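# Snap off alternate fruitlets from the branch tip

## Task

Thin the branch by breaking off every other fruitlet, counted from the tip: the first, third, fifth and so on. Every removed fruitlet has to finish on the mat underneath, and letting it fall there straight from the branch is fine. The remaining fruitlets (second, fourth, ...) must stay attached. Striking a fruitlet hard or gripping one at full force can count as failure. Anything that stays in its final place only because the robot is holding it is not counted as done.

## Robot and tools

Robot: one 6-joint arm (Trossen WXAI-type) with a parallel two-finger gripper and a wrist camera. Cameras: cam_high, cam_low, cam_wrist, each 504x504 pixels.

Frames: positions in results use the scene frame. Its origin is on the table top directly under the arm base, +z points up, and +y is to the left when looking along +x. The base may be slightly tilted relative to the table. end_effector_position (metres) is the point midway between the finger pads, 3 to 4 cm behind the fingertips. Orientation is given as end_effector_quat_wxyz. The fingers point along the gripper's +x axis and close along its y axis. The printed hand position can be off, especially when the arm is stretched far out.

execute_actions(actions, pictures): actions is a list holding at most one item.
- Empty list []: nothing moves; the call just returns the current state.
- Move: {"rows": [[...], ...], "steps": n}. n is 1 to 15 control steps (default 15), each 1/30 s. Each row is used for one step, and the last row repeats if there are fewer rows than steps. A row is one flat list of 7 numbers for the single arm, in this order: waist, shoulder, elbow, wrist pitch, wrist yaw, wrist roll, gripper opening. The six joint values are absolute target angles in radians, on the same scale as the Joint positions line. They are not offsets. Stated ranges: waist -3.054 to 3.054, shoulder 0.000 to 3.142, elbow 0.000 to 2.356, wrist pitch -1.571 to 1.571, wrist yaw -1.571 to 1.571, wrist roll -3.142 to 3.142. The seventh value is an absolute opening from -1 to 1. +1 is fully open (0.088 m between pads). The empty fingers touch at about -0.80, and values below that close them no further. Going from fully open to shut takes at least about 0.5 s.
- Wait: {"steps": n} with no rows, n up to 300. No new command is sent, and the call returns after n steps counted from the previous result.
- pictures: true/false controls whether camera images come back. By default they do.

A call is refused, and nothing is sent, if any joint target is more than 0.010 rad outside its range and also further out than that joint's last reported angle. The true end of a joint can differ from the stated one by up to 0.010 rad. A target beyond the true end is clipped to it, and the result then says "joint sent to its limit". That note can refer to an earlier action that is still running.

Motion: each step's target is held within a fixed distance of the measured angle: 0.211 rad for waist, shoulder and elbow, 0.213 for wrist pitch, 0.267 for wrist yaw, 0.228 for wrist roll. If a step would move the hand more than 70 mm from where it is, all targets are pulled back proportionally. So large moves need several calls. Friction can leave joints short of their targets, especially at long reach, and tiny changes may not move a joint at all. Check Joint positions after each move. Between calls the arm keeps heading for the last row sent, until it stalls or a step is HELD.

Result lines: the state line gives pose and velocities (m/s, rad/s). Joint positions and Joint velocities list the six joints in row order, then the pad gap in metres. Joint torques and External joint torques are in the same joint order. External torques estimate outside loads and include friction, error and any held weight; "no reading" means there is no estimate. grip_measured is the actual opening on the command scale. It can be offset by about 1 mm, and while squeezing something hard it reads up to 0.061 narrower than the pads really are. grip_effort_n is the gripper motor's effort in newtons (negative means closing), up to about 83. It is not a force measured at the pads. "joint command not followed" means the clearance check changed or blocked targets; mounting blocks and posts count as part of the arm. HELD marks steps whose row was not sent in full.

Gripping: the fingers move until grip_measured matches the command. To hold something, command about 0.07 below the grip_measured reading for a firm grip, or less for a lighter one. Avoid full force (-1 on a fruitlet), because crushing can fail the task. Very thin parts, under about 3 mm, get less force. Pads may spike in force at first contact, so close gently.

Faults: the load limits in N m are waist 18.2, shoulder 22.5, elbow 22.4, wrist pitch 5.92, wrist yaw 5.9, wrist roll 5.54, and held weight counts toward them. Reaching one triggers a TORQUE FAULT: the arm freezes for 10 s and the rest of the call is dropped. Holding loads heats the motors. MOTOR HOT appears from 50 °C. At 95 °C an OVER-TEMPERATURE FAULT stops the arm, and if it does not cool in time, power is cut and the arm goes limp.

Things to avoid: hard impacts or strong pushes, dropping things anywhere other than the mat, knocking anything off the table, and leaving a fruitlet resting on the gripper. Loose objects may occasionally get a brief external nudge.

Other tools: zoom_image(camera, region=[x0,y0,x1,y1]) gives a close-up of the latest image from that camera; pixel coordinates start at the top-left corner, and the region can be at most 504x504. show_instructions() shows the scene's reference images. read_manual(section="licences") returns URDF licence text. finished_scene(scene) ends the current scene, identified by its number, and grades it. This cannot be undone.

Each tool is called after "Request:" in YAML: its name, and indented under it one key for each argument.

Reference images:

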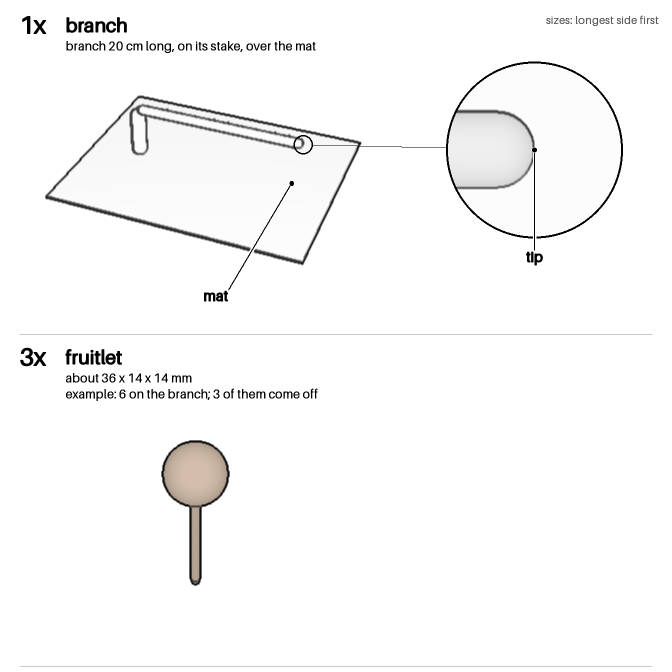

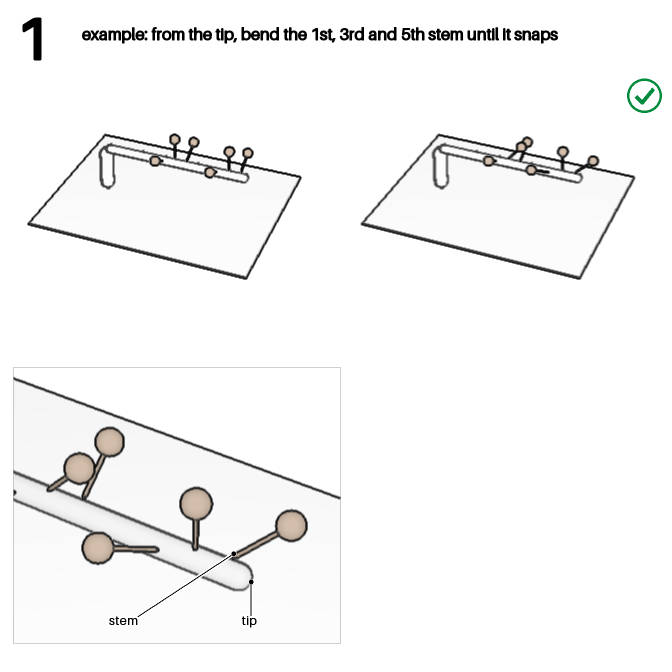

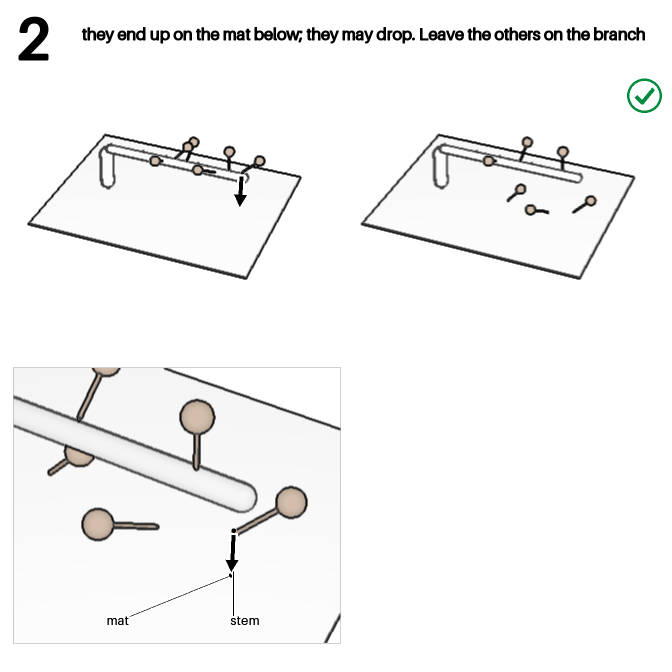

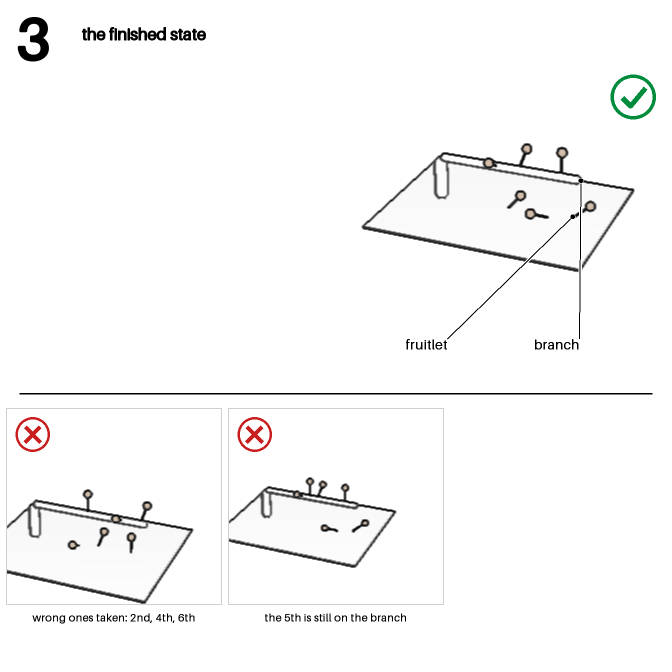

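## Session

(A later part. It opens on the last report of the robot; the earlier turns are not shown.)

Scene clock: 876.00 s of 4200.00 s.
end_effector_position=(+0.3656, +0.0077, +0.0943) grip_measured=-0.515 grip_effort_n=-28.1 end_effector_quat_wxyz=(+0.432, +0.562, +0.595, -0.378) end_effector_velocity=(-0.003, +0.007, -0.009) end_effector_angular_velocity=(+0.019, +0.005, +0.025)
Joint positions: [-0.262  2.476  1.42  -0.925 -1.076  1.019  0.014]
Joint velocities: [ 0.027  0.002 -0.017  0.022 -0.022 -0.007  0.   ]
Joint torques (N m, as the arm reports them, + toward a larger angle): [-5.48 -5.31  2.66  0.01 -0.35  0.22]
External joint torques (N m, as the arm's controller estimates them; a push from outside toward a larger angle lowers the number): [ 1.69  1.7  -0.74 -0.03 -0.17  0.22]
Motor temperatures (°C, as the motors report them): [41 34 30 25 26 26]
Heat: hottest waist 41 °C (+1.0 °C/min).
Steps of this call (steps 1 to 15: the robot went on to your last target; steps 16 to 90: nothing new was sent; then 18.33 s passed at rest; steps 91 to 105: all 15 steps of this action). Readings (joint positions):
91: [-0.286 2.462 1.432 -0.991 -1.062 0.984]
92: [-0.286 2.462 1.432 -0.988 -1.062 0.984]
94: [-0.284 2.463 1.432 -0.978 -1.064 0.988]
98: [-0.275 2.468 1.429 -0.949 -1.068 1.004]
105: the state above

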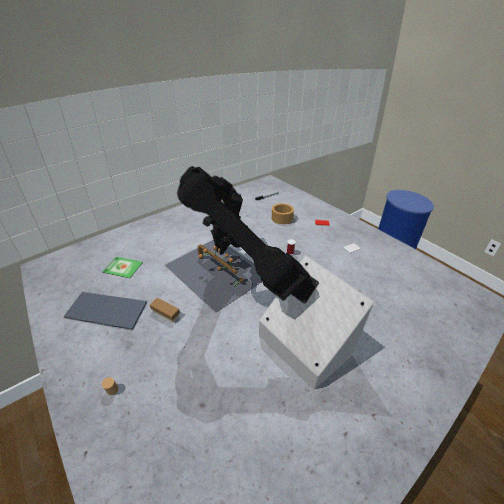

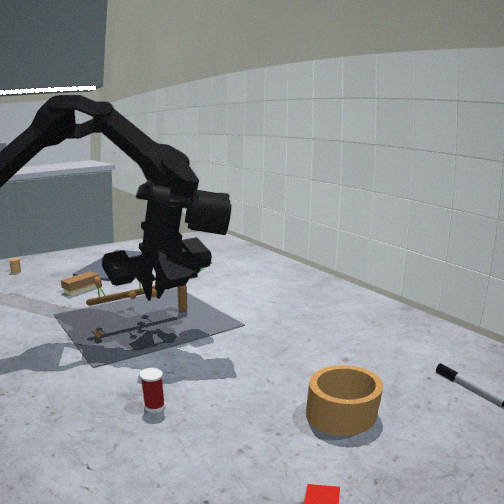

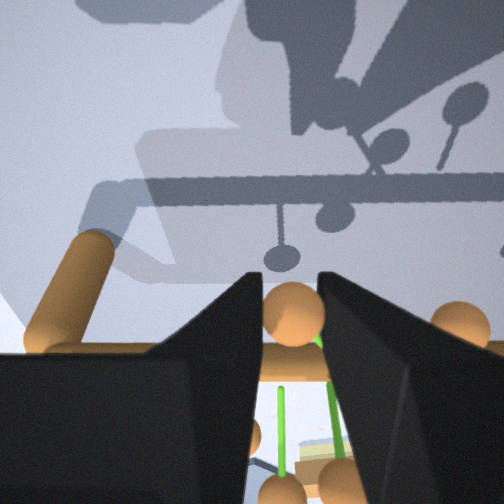

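Request:
execute_actions:
  actions:
    - {"rows":[[-0.265,2.49,1.423,-0.929,-1.075,1.013,-0.52],[-0.269,2.495,1.427,-0.934,-1.073,1.006,-0.52],[-0.273,2.50,1.431,-0.939,-1.071,0.999,-0.52],[-0.277,2.505,1.435,-0.944,-1.069,0.992,-0.52],[-0.281,2.51,1.44,-0.949,-1.067,0.985,-0.52],[-0.285,2.515,1.445,-0.954,-1.065,0.977,-0.52],[-0.289,2.52,1.45,-0.959,-1.062,0.969,-0.52],[-0.293,2.524,1.453,-0.962,-1.06,0.962,-0.52]],"steps":15}

Request:
zoom_image:
  camera: "cam_high"
  region: [190,215,270,295]

Scene clock: 884.43 s of 4200.00 s.
end_effector_position=(+0.3642, -0.0056, +0.0964) grip_measured=-0.515 grip_effort_n=-28.1 end_effector_quat_wxyz=(+0.432, +0.564, +0.594, -0.378) end_effector_velocity=(+0.002, +0.003, +0.005) end_effector_angular_velocity=(+0.010, -0.001, +0.006)
Joint positions: [-0.292  2.51   1.444 -0.958 -1.064  0.97   0.014]
Joint velocities: [-0.002 -0.002  0.017 -0.037 -0.007 -0.022  0.   ]
Joint torques (N m, as the arm reports them, + toward a larger angle): [-5.88 -5.24  4.27 -0.25 -0.06 -0.26]
External joint torques (N m, as the arm's controller estimates them; a push from outside toward a larger angle lowers the number): [ 1.12  1.75  0.95 -0.24  0.11 -0.25]
Motor temperatures (°C, as the motors report them): [41 34 30 25 26 26]
Heat: hottest waist 41 °C (+1.0 °C/min).
Steps of this call (steps 1 to 15: the robot went on to your last target; steps 16 to 90: nothing new was sent; then 4.93 s passed at rest; steps 91 to 105: all 15 steps of this action). Readings (joint positions):
91: [-0.261 2.476 1.419 -0.922 -1.077 1.021]
92: [-0.261 2.477 1.419 -0.923 -1.077 1.021]
94: [-0.265 2.481 1.421 -0.931 -1.077 1.014]
98: [-0.279 2.499 1.435 -0.948 -1.070 0.987]
105: the state above

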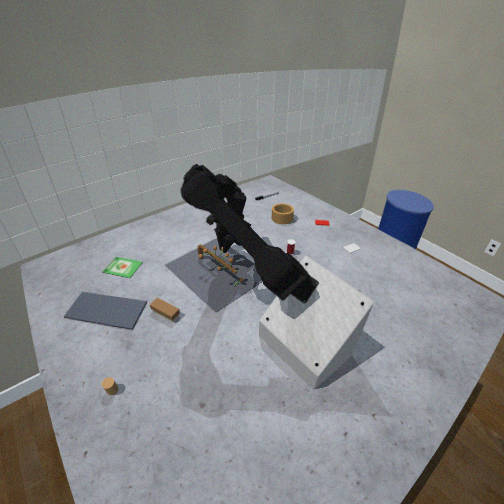

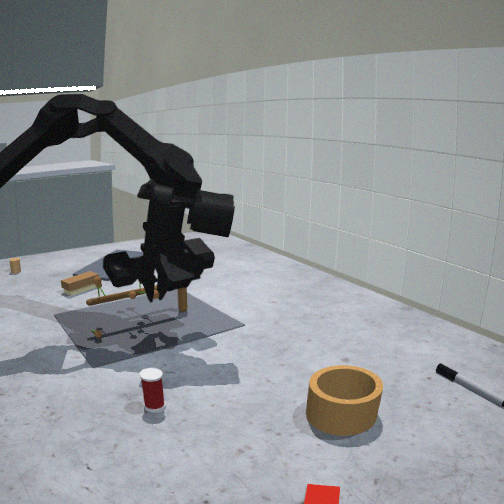

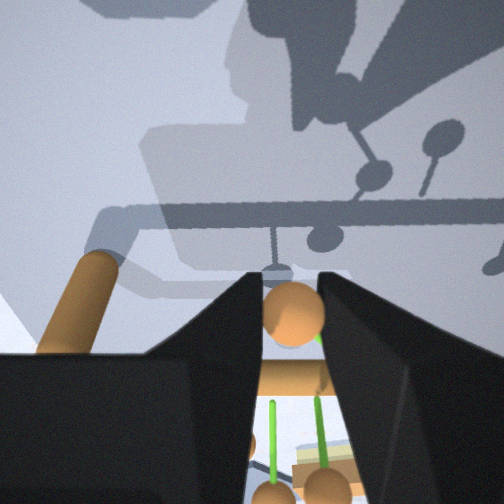

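Region (190, 215, 270, 295) of cam_high's 504x504 image, scaled by 6.300, with more detail than that image has.

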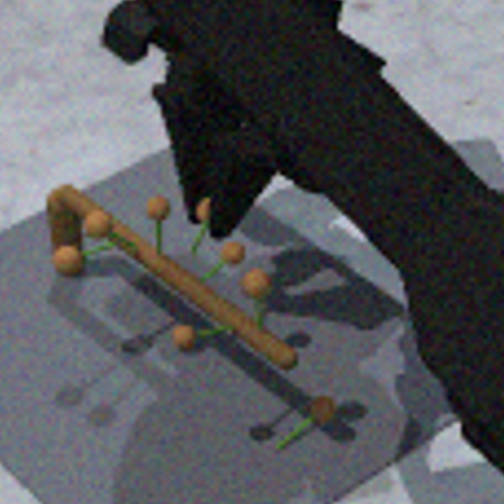

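Request:
execute_actions:
  actions:
    - {"rows":[[-0.289,2.53,1.455,-0.95,-1.065,0.974,-0.52],[-0.286,2.54,1.46,-0.942,-1.066,0.979,-0.52],[-0.283,2.55,1.466,-0.934,-1.067,0.984,-0.52],[-0.279,2.56,1.472,-0.926,-1.069,0.989,-0.52],[-0.276,2.57,1.478,-0.918,-1.07,0.994,-0.52],[-0.272,2.58,1.484,-0.91,-1.071,0.999,-0.52],[-0.269,2.59,1.49,-0.902,-1.073,1.004,-0.52],[-0.265,2.6,1.495,-0.894,-1.074,1.009,-0.52],[-0.262,2.61,1.5,-0.886,-1.076,1.014,-0.52],[-0.258,2.618,1.505,-0.878,-1.077,1.019,-0.52],[-0.254,2.626,1.51,-0.869,-1.079,1.024,-0.52]],"steps":15}

Scene clock: 915.40 s of 4200.00 s.
end_effector_position=(+0.3731, -0.0188, +0.0668) grip_measured=-0.515 grip_effort_n=-28.1 end_effector_quat_wxyz=(+0.430, +0.560, +0.598, -0.380) end_effector_velocity=(+0.004, -0.006, -0.021) end_effector_angular_velocity=(+0.014, -0.002, +0.013)
Joint positions: [-0.257  2.609  1.498 -0.878 -1.073  1.014  0.014]
Joint velocities: [ 0.027  0.061  0.022  0.066 -0.022  0.022  0.   ]
Joint torques (N m, as the arm reports them, + toward a larger angle): [-5.95 -5.87  4.37  0.05 -0.32  0.21]
External joint torques (N m, as the arm's controller estimates them; a push from outside toward a larger angle lowers the number): [ 1.54  1.78  1.    0.03 -0.13  0.22]
Motor temperatures (°C, as the motors report them): [42 34 30 25 26 26]
Heat: hottest waist 42 °C (+2.0 °C/min).
Steps of this call (steps 1 to 15: the robot went on to your last target; steps 16 to 90: nothing new was sent; then 27.47 s passed at rest; steps 91 to 105: all 15 steps of this action). Readings (joint positions):
91: [-0.292 2.512 1.446 -0.960 -1.064 0.968]
92: [-0.292 2.514 1.448 -0.958 -1.064 0.968]
94: [-0.290 2.525 1.455 -0.945 -1.064 0.971]
98: [-0.279 2.560 1.475 -0.917 -1.067 0.990]
105: the state above

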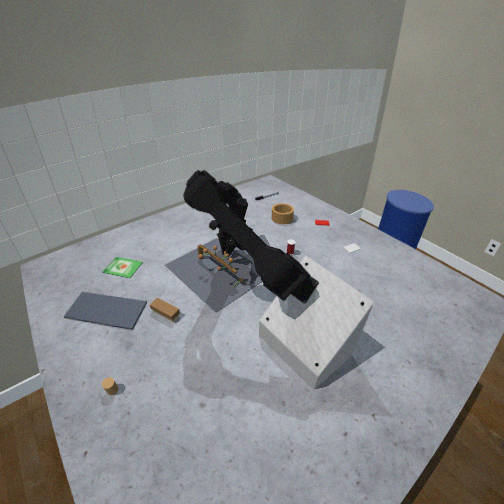

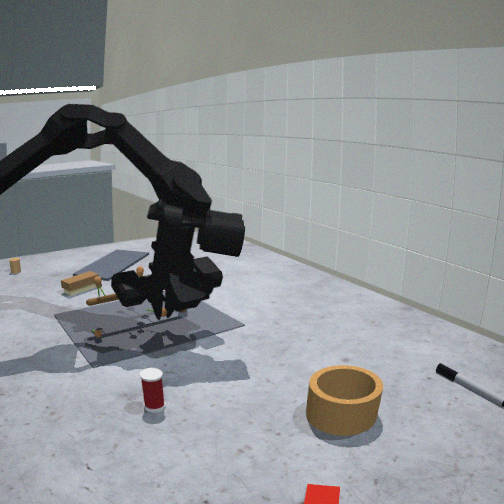

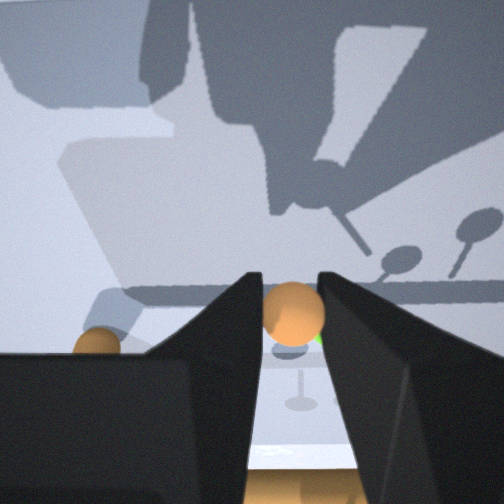

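Request:
execute_actions:
  actions:
    - {"rows":[[-0.251,2.63,1.504,-0.86,-1.081,1.028,-0.52],[-0.246,2.633,1.5,-0.848,-1.084,1.035,-0.52],[-0.241,2.636,1.496,-0.836,-1.087,1.042,-0.52],[-0.236,2.639,1.492,-0.824,-1.09,1.049,-0.52],[-0.231,2.642,1.488,-0.812,-1.093,1.056,-0.52],[-0.226,2.645,1.484,-0.8,-1.096,1.063,-0.52],[-0.221,2.648,1.48,-0.79,-1.098,1.068,-0.52],[-0.221,2.648,1.478,-0.79,-1.098,1.068,-0.52],[-0.221,2.648,1.478,-0.79,-1.098,1.068,-0.52],[-0.221,2.648,1.478,-0.79,-1.098,1.068,-0.52],[-0.221,2.648,1.478,-0.79,-1.098,1.068,-0.5],[-0.221,2.648,1.478,-0.79,-1.098,1.068,-0.46],[-0.221,2.648,1.478,-0.79,-1.098,1.068,-0.4],[-0.221,2.648,1.478,-0.79,-1.098,1.068,-0.33],[-0.221,2.648,1.478,-0.79,-1.098,1.068,-0.28]],"steps":15}

Scene clock: 926.30 s of 4200.00 s.
end_effector_position=(+0.3736, -0.0174, +0.0483) grip_measured=-0.401 grip_effort_n=14.2 end_effector_quat_wxyz=(+0.429, +0.559, +0.602, -0.376) end_effector_velocity=(+0.004, +0.001, +0.002) end_effector_angular_velocity=(+0.016, -0.018, -0.011)
Joint positions: [-0.222  2.636  1.485 -0.795 -1.094  1.061  0.019]
Joint velocities: [-0.002 -0.002 -0.002  0.022 -0.022  0.022  0.06 ]
Joint torques (N m, as the arm reports them, + toward a larger angle): [-5.98 -5.73  2.41  0.06 -0.31  0.22]
External joint torques (N m, as the arm's controller estimates them; a push from outside toward a larger angle lowers the number): [ 1.32  1.51 -0.5   0.06 -0.14  0.23]
Motor temperatures (°C, as the motors report them): [42 34 30 25 26 26]
Heat: hottest waist 42 °C (+2.0 °C/min).
Steps of this call (steps 1 to 15: the robot went on to your last target; steps 16 to 90: nothing new was sent; then 7.40 s passed at rest; steps 91 to 105: all 15 steps of this action). Readings (joint positions):
91: [-0.256 2.613 1.503 -0.870 -1.076 1.019]
92: [-0.255 2.614 1.503 -0.865 -1.077 1.021]
94: [-0.252 2.618 1.503 -0.849 -1.081 1.030]
98: [-0.234 2.628 1.495 -0.811 -1.090 1.050]
105: the state above

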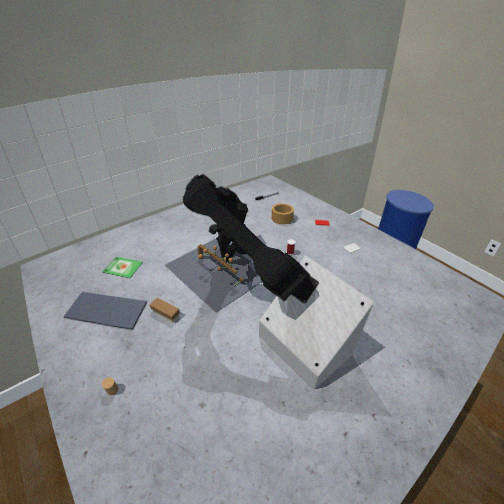

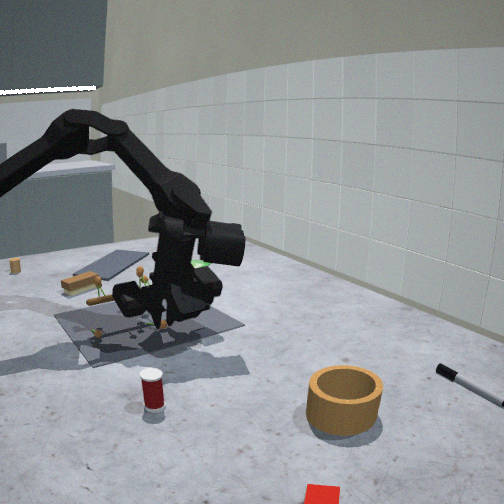

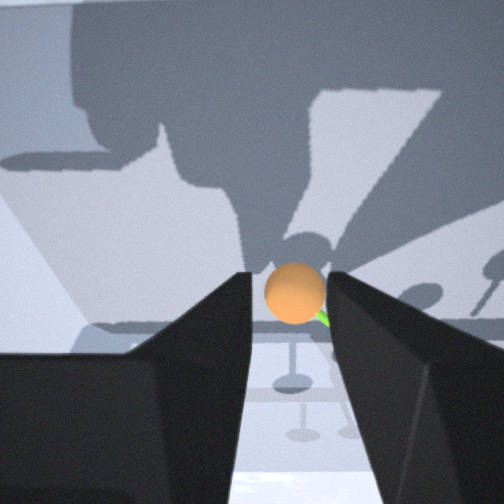

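Request:
execute_actions:
  actions:
    - {"rows":[[-0.23,2.636,1.492,-0.812,-1.09,1.049,-0.28],[-0.242,2.635,1.50,-0.838,-1.083,1.03,-0.28],[-0.258,2.633,1.512,-0.873,-1.075,1.006,-0.28],[-0.277,2.631,1.526,-0.915,-1.064,0.977,-0.28],[-0.298,2.628,1.542,-0.96,-1.053,0.945,-0.28],[-0.319,2.625,1.558,-1.006,-1.042,0.914,-0.28],[-0.34,2.622,1.574,-1.052,-1.03,0.882,-0.28],[-0.361,2.62,1.59,-1.098,-1.019,0.851,-0.28],[-0.382,2.617,1.606,-1.144,-1.007,0.82,-0.28],[-0.403,2.614,1.622,-1.19,-0.996,0.788,-0.28],[-0.424,2.611,1.638,-1.236,-0.984,0.757,-0.28],[-0.445,2.608,1.654,-1.282,-0.973,0.725,-0.28],[-0.463,2.606,1.668,-1.322,-0.963,0.698,-0.28],[-0.475,2.605,1.676,-1.35,-0.956,0.68,-0.28],[-0.482,2.604,1.68,-1.363,-0.953,0.67,-0.28]],"steps":15}

Scene clock: 963.40 s of 4200.00 s.
end_effector_position=(+0.3621, -0.0504, +0.1392) grip_measured=-0.283 grip_effort_n=13.7 end_effector_quat_wxyz=(+0.423, +0.568, +0.591, -0.387) end_effector_velocity=(-0.027, -0.049, +0.231) end_effector_angular_velocity=(+0.040, -0.137, -0.019)
Joint positions: [-0.446  2.622  1.644 -1.273 -0.978  0.737  0.025]
Joint velocities: [-0.51  -0.11   0.325 -0.901  0.198 -0.637 -0.   ]
Joint torques (N m, as the arm reports them, + toward a larger angle): [-5.12 -8.27  4.62 -0.36 -0.04 -0.29]
External joint torques (N m, as the arm's controller estimates them; a push from outside toward a larger angle lowers the number): [ 1.03 -1.12  1.   -0.2   0.11 -0.27]
Motor temperatures (°C, as the motors report them): [43 34 29 25 26 26]
Heat: hottest waist 43 °C (+1.0 °C/min).
Steps of this call (steps 1 to 15: the robot went on to your last target; steps 16 to 90: nothing new was sent; then 33.60 s passed at rest; steps 91 to 105: all 15 steps of this action). Readings (joint positions):
91: [-0.223 2.636 1.484 -0.793 -1.094 1.062]
92: [-0.224 2.636 1.486 -0.803 -1.094 1.059]
94: [-0.235 2.636 1.495 -0.846 -1.086 1.031]
98: [-0.298 2.636 1.542 -0.986 -1.050 0.932]
105: the state above

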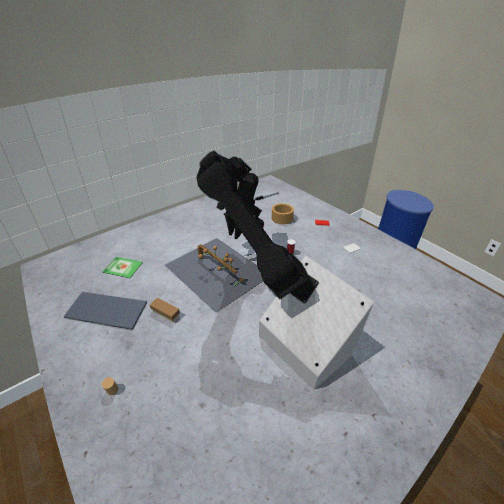

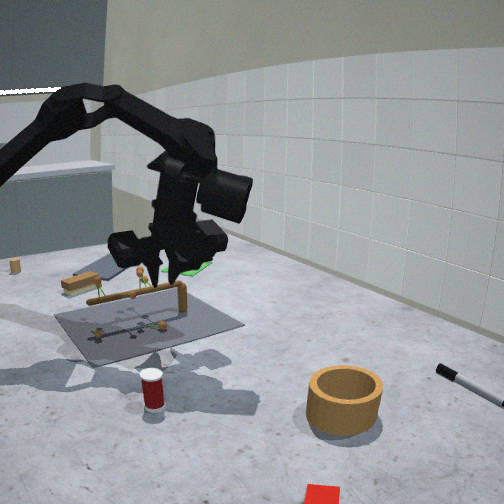

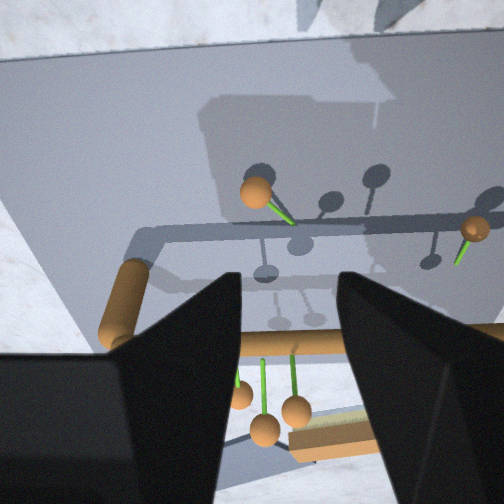

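Request:
execute_actions:
  actions:
    - {"rows":[[-0.478,2.585,1.665,-1.355,-0.945,0.683,-0.28],[-0.472,2.55,1.642,-1.343,-0.933,0.704,-0.28],[-0.464,2.505,1.61,-1.326,-0.917,0.732,-0.28],[-0.454,2.455,1.575,-1.307,-0.898,0.763,-0.28],[-0.444,2.405,1.54,-1.288,-0.88,0.795,-0.28],[-0.434,2.355,1.505,-1.27,-0.862,0.826,-0.28],[-0.424,2.305,1.47,-1.251,-0.843,0.857,-0.28],[-0.414,2.255,1.435,-1.232,-0.825,0.889,-0.28],[-0.404,2.205,1.40,-1.214,-0.807,0.92,-0.28],[-0.394,2.155,1.365,-1.195,-0.789,0.951,-0.28],[-0.384,2.105,1.33,-1.177,-0.77,0.983,-0.28],[-0.375,2.06,1.298,-1.16,-0.754,1.011,-0.28],[-0.368,2.02,1.27,-1.145,-0.74,1.036,-0.28],[-0.362,1.99,1.25,-1.134,-0.729,1.055,-0.28],[-0.359,1.974,1.239,-1.128,-0.723,1.065,-0.28]],"steps":15}
  pictures: false

Request:
execute_actions:
  actions:
    - {"rows":[[-0.345,1.96,1.23,-1.118,-0.712,1.085,-0.28],[-0.325,1.945,1.218,-1.105,-0.697,1.11,-0.28],[-0.3,1.926,1.203,-1.088,-0.677,1.142,-0.28],[-0.27,1.903,1.186,-1.069,-0.653,1.181,-0.28],[-0.24,1.88,1.168,-1.049,-0.63,1.22,-0.28],[-0.21,1.858,1.151,-1.029,-0.606,1.259,-0.28],[-0.18,1.835,1.133,-1.01,-0.582,1.298,-0.28],[-0.15,1.812,1.116,-0.99,-0.559,1.338,-0.28],[-0.12,1.79,1.098,-0.97,-0.535,1.377,-0.28],[-0.09,1.767,1.081,-0.95,-0.512,1.416,-0.28],[-0.06,1.744,1.064,-0.931,-0.488,1.455,-0.28],[-0.03,1.722,1.046,-0.911,-0.465,1.494,-0.28],[-0.005,1.70,1.03,-0.894,-0.445,1.527,-0.28],[0.018,1.686,1.018,-0.88,-0.428,1.555,-0.28],[0.032,1.675,1.01,-0.873,-0.416,1.574,-0.28]],"steps":15}

Scene clock: 999.37 s of 4200.00 s.
end_effector_position=(+0.3229, +0.0312, +0.1989) grip_measured=-0.283 grip_effort_n=14.2 end_effector_quat_wxyz=(+0.509, +0.488, +0.537, -0.463) end_effector_velocity=(-0.107, +0.143, +0.053) end_effector_angular_velocity=(-0.525, -0.142, -0.034)
Joint positions: [-0.376  2.066  1.316 -1.167 -0.763  1.     0.025]
Joint velocities: [ 0.208 -1.067 -0.716  0.344  0.33   0.652 -0.   ]
Joint torques (N m, as the arm reports them, + toward a larger angle): [-5.12 -4.79  3.1   0.35  0.21  0.23]
External joint torques (N m, as the arm's controller estimates them; a push from outside toward a larger angle lowers the number): [ 1.19 -0.82 -0.54  0.    0.12  0.22]
Motor temperatures (°C, as the motors report them): [43 37 30 25 26 26]
Heat: hottest waist 43 °C (+1.0 °C/min).
Steps of this call (steps 1 to 30: the robot went on to your last target; steps 31 to 90: nothing new was sent; then 32.47 s passed at rest; steps 91 to 105: all 15 steps of this action). Readings (joint positions):
91: [-0.483 2.610 1.672 -1.361 -0.954 0.676]
92: [-0.482 2.604 1.669 -1.357 -0.950 0.677]
94: [-0.477 2.566 1.636 -1.336 -0.929 0.706]
98: [-0.445 2.403 1.525 -1.278 -0.872 0.807]
105: the state above

Scene clock: 999.87 s of 4200.00 s.
end_effector_position=(+0.2858, +0.0909, +0.1541) grip_measured=-0.283 grip_effort_n=13.7 end_effector_quat_wxyz=(+0.580, +0.389, +0.450, -0.556) end_effector_velocity=(-0.068, +0.110, -0.080) end_effector_angular_velocity=(-0.534, -0.155, +0.062)
Joint positions: [-0.029  1.731  1.056 -0.916 -0.472  1.484  0.025]
Joint velocities: [ 0.716 -0.549 -0.403  0.403  0.52   0.886 -0.   ]
Joint torques (N m, as the arm reports them, + toward a larger angle): [-4.45 -5.23  2.94  0.24  0.45  0.23]
External joint torques (N m, as the arm's controller estimates them; a push from outside toward a larger angle lowers the number): [ 1.04 -0.91 -0.63  0.01  0.11  0.21]
Motor temperatures (°C, as the motors report them): [43 37 30 25 26 26]
Heat: hottest waist 43 °C (+1.0 °C/min).
Steps of this call (steps 1 to 15: all 15 steps of this action). Readings (joint positions):
1: [-0.369 2.035 1.295 -1.155 -0.750 1.021]
2: [-0.361 2.010 1.278 -1.142 -0.737 1.043]
4: [-0.334 1.969 1.244 -1.112 -0.703 1.096]
8: [-0.232 1.887 1.172 -1.043 -0.622 1.231]
15: the state above

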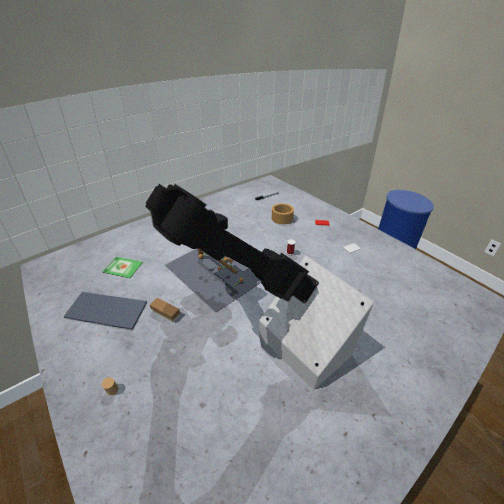

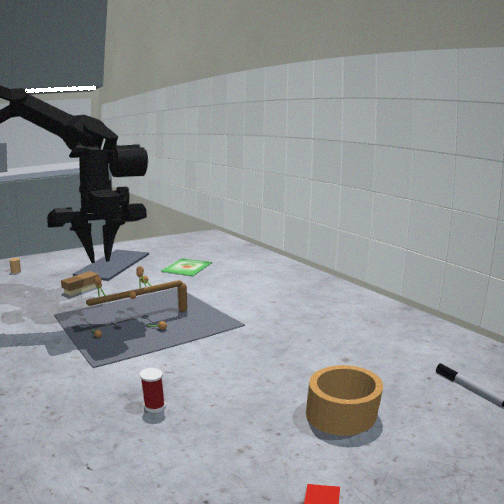

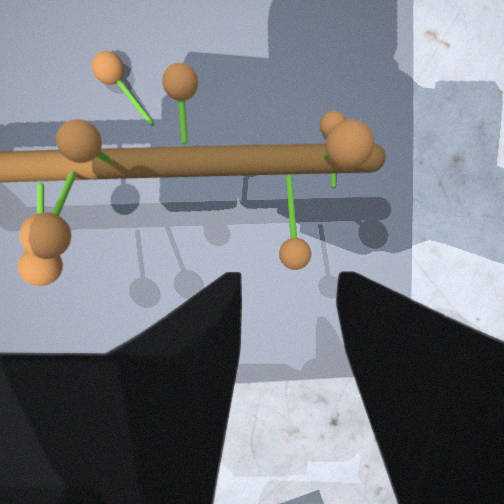

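Request:
execute_actions:
  actions:
    - {"steps":8}

Scene clock: 1001.57 s of 4200.00 s.
end_effector_position=(+0.2803, +0.0978, +0.1476) grip_measured=-0.283 grip_effort_n=13.7 end_effector_quat_wxyz=(+0.594, +0.381, +0.429, -0.564) end_effector_velocity=(-0.004, -0.000, -0.001) end_effector_angular_velocity=(+0.006, +0.010, -0.004)
Joint positions: [ 0.029  1.685  1.018 -0.875 -0.419  1.568  0.025]
Joint velocities: [-0.002 -0.002 -0.007 -0.007 -0.007 -0.007 -0.   ]
Joint torques (N m, as the arm reports them, + toward a larger angle): [-3.76 -5.65  2.94  0.18  0.42  0.22]
External joint torques (N m, as the arm's controller estimates them; a push from outside toward a larger angle lowers the number): [ 0.98 -1.07 -0.61  0.03  0.12  0.22]
Motor temperatures (°C, as the motors report them): [43 37 30 25 26 26]
Heat: hottest waist 43 °C (+1.0 °C/min).
Steps of this call (steps 1 to 30: the robot went on to your last target; steps 31 to 51: nothing new was sent). Readings (joint positions):
1: [-0.009 1.716 1.045 -0.906 -0.459 1.507]
2: [0.006 1.705 1.038 -0.898 -0.449 1.524]
4: [0.020 1.693 1.028 -0.887 -0.436 1.544]
8: [0.026 1.688 1.020 -0.879 -0.423 1.561]
51: the state above
The arm was judged still, so your last target was given up. Only a new action makes it travel on or press farther. Fingers that are still opening or closing keep moving.

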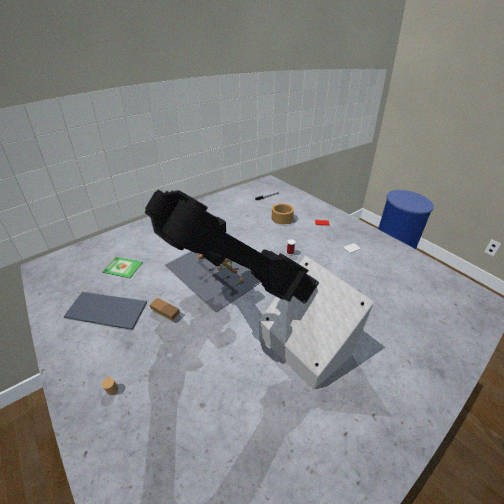

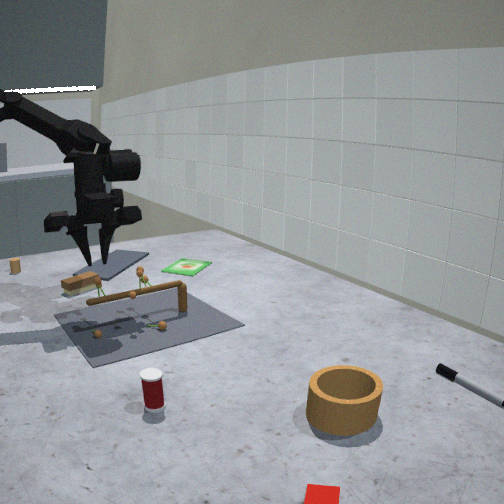

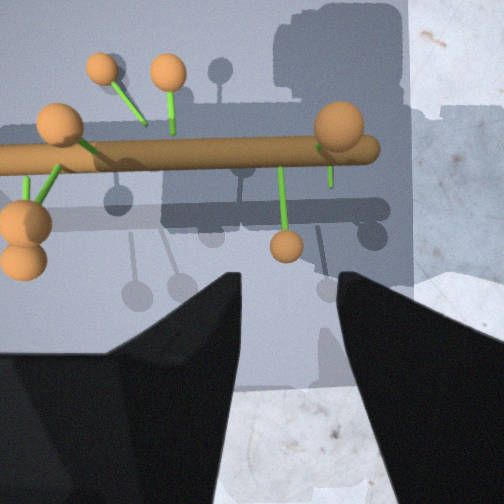

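Request:
execute_actions:
  actions:
    - {"rows":[[0.034,1.69,1.008,-0.86,-0.418,1.575,-0.28],[0.039,1.694,0.997,-0.844,-0.418,1.581,-0.28],[0.044,1.698,0.986,-0.828,-0.418,1.587,-0.28],[0.049,1.702,0.975,-0.812,-0.418,1.593,-0.28],[0.054,1.706,0.964,-0.796,-0.417,1.599,-0.28],[0.059,1.71,0.953,-0.78,-0.417,1.605,-0.28],[0.064,1.714,0.942,-0.764,-0.417,1.611,-0.28],[0.07,1.718,0.932,-0.748,-0.416,1.617,-0.28],[0.076,1.722,0.924,-0.732,-0.415,1.622,-0.28]],"steps":15}

Scene clock: 1019.60 s of 4200.00 s.
end_effector_position=(+0.2752, +0.0883, +0.1209) grip_measured=-0.283 grip_effort_n=14.2 end_effector_quat_wxyz=(+0.595, +0.381, +0.430, -0.562) end_effector_velocity=(+0.007, -0.002, -0.004) end_effector_angular_velocity=(-0.002, -0.036, +0.017)
Joint positions: [ 0.072  1.712  0.933 -0.741 -0.419  1.613  0.025]
Joint velocities: [ 0.007  0.002 -0.017  0.066  0.007  0.022 -0.   ]
Joint torques (N m, as the arm reports them, + toward a larger angle): [-3.72 -3.68  2.65  0.15  0.43  0.21]
External joint torques (N m, as the arm's controller estimates them; a push from outside toward a larger angle lowers the number): [ 0.97  1.01 -0.65  0.01  0.13  0.21]
Motor temperatures (°C, as the motors report them): [41 36 30 25 26 26]
Heat: hottest waist 41 °C (-2.0 °C/min).
Steps of this call (steps 1 to 90: nothing new was sent; then 14.53 s passed at rest; steps 91 to 105: all 15 steps of this action). Readings (joint positions):
91: [0.030 1.685 1.017 -0.873 -0.419 1.568]
92: [0.030 1.685 1.014 -0.865 -0.419 1.570]
94: [0.035 1.685 1.004 -0.844 -0.419 1.576]
98: [0.053 1.696 0.968 -0.790 -0.419 1.596]
105: the state above

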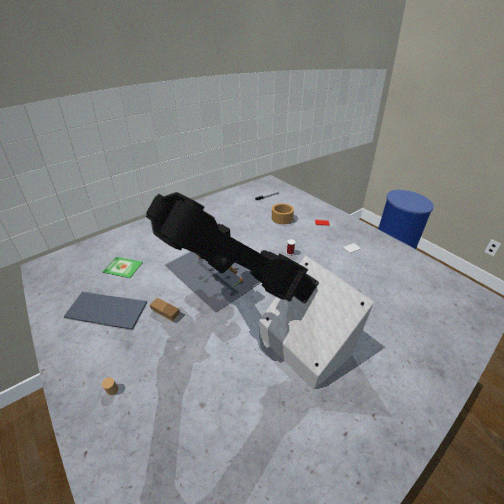

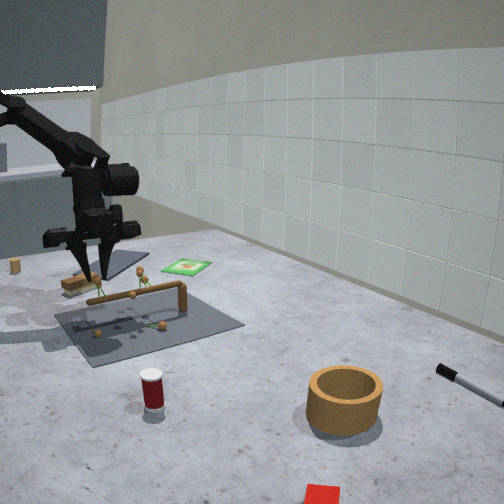

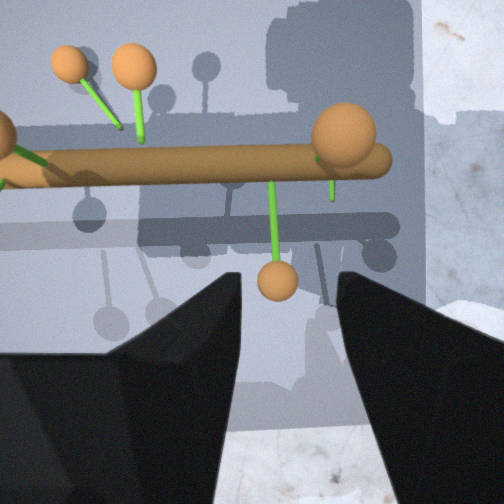

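Request:
zoom_image:
  camera: "cam_wrist"
  region: [220,220,360,340]

Request:
zoom_image:
  camera: "cam_low"
  region: [60,250,160,320]

Region (220, 220, 360, 340) of cam_wrist's 504x504 image, scaled by 3.600, with more detail than that image has; it fills the top 432 rows of this view, and the rest is white.

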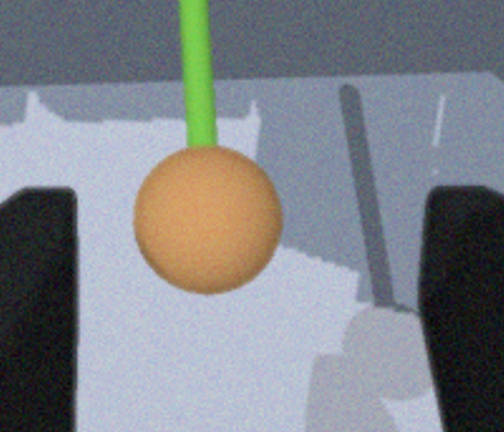

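Region (60, 250, 160, 320) of cam_low's 504x504 image, scaled by 5.040, with more detail than that image has; it fills the top 353 rows of this view, and the rest is white.

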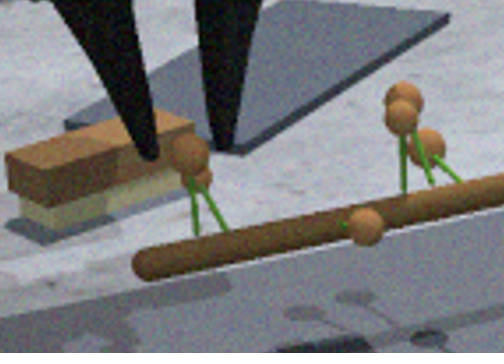

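Request:
execute_actions:
  actions:
    - {"rows":[[0.078,1.726,0.922,-0.726,-0.415,1.625,-0.28],[0.081,1.73,0.919,-0.718,-0.415,1.627,-0.28],[0.083,1.734,0.917,-0.71,-0.415,1.63,-0.28],[0.086,1.738,0.914,-0.702,-0.415,1.633,-0.28],[0.088,1.742,0.912,-0.694,-0.415,1.635,-0.28],[0.091,1.746,0.909,-0.686,-0.415,1.638,-0.28],[0.093,1.75,0.907,-0.678,-0.415,1.64,-0.28],[0.096,1.755,0.904,-0.67,-0.415,1.643,-0.28]],"steps":15}

Scene clock: 1045.40 s of 4200.00 s.
end_effector_position=(+0.2767, +0.0839, +0.1076) grip_measured=-0.283 grip_effort_n=14.2 end_effector_quat_wxyz=(+0.596, +0.382, +0.430, -0.561) end_effector_velocity=(+0.002, +0.000, -0.001) end_effector_angular_velocity=(+0.010, -0.015, +0.003)
Joint positions: [ 0.093  1.744  0.911 -0.674 -0.418  1.636  0.025]
Joint velocities: [-0.002 -0.002 -0.007  0.022 -0.007  0.007 -0.   ]
Joint torques (N m, as the arm reports them, + toward a larger angle): [-3.76 -3.58  2.53  0.14  0.41  0.2 ]
External joint torques (N m, as the arm's controller estimates them; a push from outside toward a larger angle lowers the number): [ 0.98  1.16 -0.55  0.03  0.12  0.2 ]
Motor temperatures (°C, as the motors report them): [40 34 29 25 26 26]
Heat: hottest waist 40 °C (-3.1 °C/min).
Steps of this call (steps 1 to 15: the robot went on to your last target; steps 16 to 90: nothing new was sent; then 22.30 s passed at rest; steps 91 to 105: all 15 steps of this action). Readings (joint positions):
91: [0.074 1.713 0.931 -0.733 -0.418 1.616]
92: [0.074 1.714 0.930 -0.730 -0.418 1.618]
94: [0.077 1.718 0.927 -0.719 -0.418 1.621]
98: [0.086 1.733 0.918 -0.693 -0.418 1.630]
105: the state above

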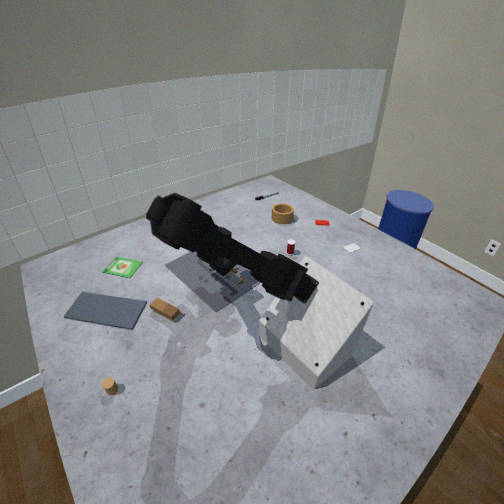

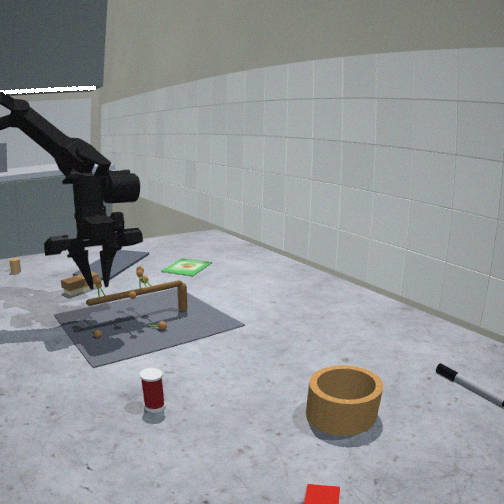

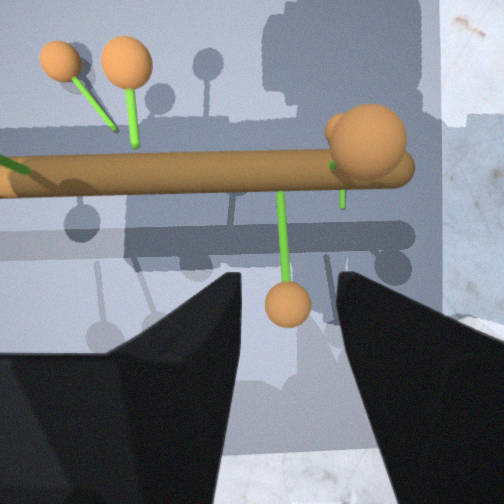

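Request:
execute_actions:
  actions:
    - {"rows":[[0.097,1.757,0.902,-0.666,-0.415,1.645,-0.28],[0.099,1.759,0.9,-0.662,-0.415,1.646,-0.28],[0.1,1.761,0.898,-0.658,-0.415,1.648,-0.28],[0.101,1.762,0.896,-0.654,-0.415,1.649,-0.28],[0.102,1.763,0.895,-0.65,-0.415,1.65,-0.28],[0.104,1.765,0.893,-0.646,-0.415,1.652,-0.28],[0.105,1.766,0.892,-0.643,-0.415,1.653,-0.28],[0.105,1.766,0.892,-0.643,-0.415,1.653,-0.3],[0.105,1.766,0.892,-0.643,-0.415,1.653,-0.32],[0.105,1.766,0.892,-0.643,-0.415,1.653,-0.34],[0.105,1.766,0.892,-0.643,-0.415,1.653,-0.36],[0.105,1.766,0.892,-0.643,-0.415,1.653,-0.38],[0.105,1.766,0.892,-0.643,-0.415,1.653,-0.4],[0.105,1.766,0.892,-0.643,-0.415,1.653,-0.42]],"steps":15}

Request:
zoom_image:
  camera: "cam_low"
  region: [60,250,160,320]

Scene clock: 1057.40 s of 4200.00 s.
end_effector_position=(+0.2766, +0.0821, +0.1019) grip_measured=-0.381 grip_effort_n=-16.5 end_effector_quat_wxyz=(+0.596, +0.382, +0.430, -0.560) end_effector_velocity=(-0.003, +0.000, -0.002) end_effector_angular_velocity=(+0.005, +0.014, -0.000)
Joint positions: [ 0.102  1.756  0.899 -0.646 -0.418  1.647  0.02 ]
Joint velocities: [ 0.002  0.002 -0.002 -0.007 -0.007 -0.007 -0.019]
Joint torques (N m, as the arm reports them, + toward a larger angle): [-3.78 -3.61  2.41  0.15  0.41  0.22]
External joint torques (N m, as the arm's controller estimates them; a push from outside toward a larger angle lowers the number): [ 0.95  1.1  -0.54  0.06  0.12  0.22]
Motor temperatures (°C, as the motors report them): [39 33 29 25 26 26]
Heat: hottest waist 39 °C (-4.1 °C/min).
Steps of this call (steps 1 to 15: the robot went on to your last target; steps 16 to 90: nothing new was sent; then 8.50 s passed at rest; steps 91 to 105: all 15 steps of this action). Readings (joint positions):
91: [0.093 1.745 0.911 -0.671 -0.418 1.637]
92: [0.094 1.746 0.910 -0.669 -0.418 1.638]
94: [0.096 1.748 0.908 -0.664 -0.418 1.640]
98: [0.100 1.754 0.902 -0.652 -0.418 1.644]
105: the state above

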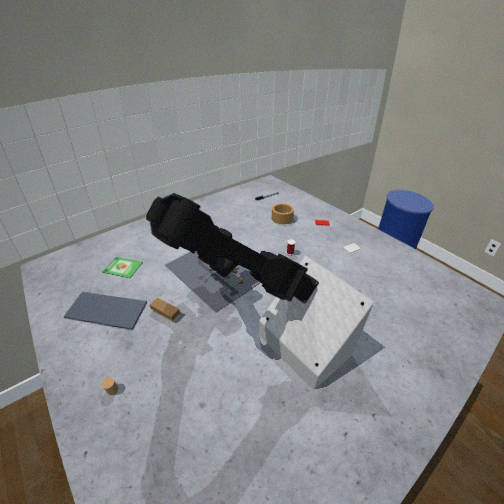

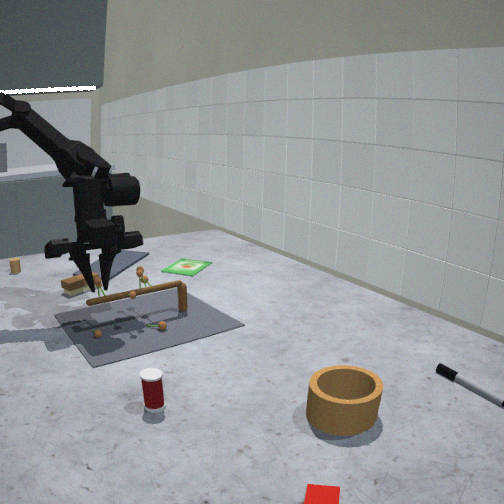

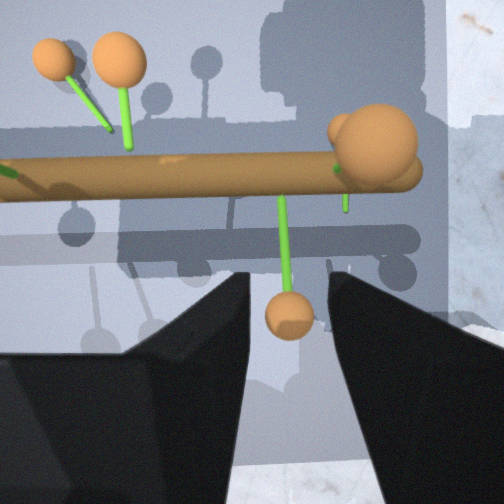

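Region (60, 250, 160, 320) of cam_low's 504x504 image, scaled by 5.040, with more detail than that image has; it fills the top 353 rows of this view, and the rest is white.

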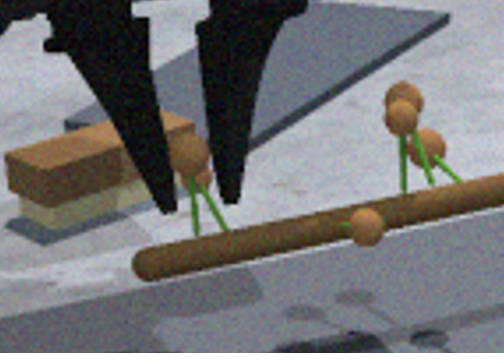

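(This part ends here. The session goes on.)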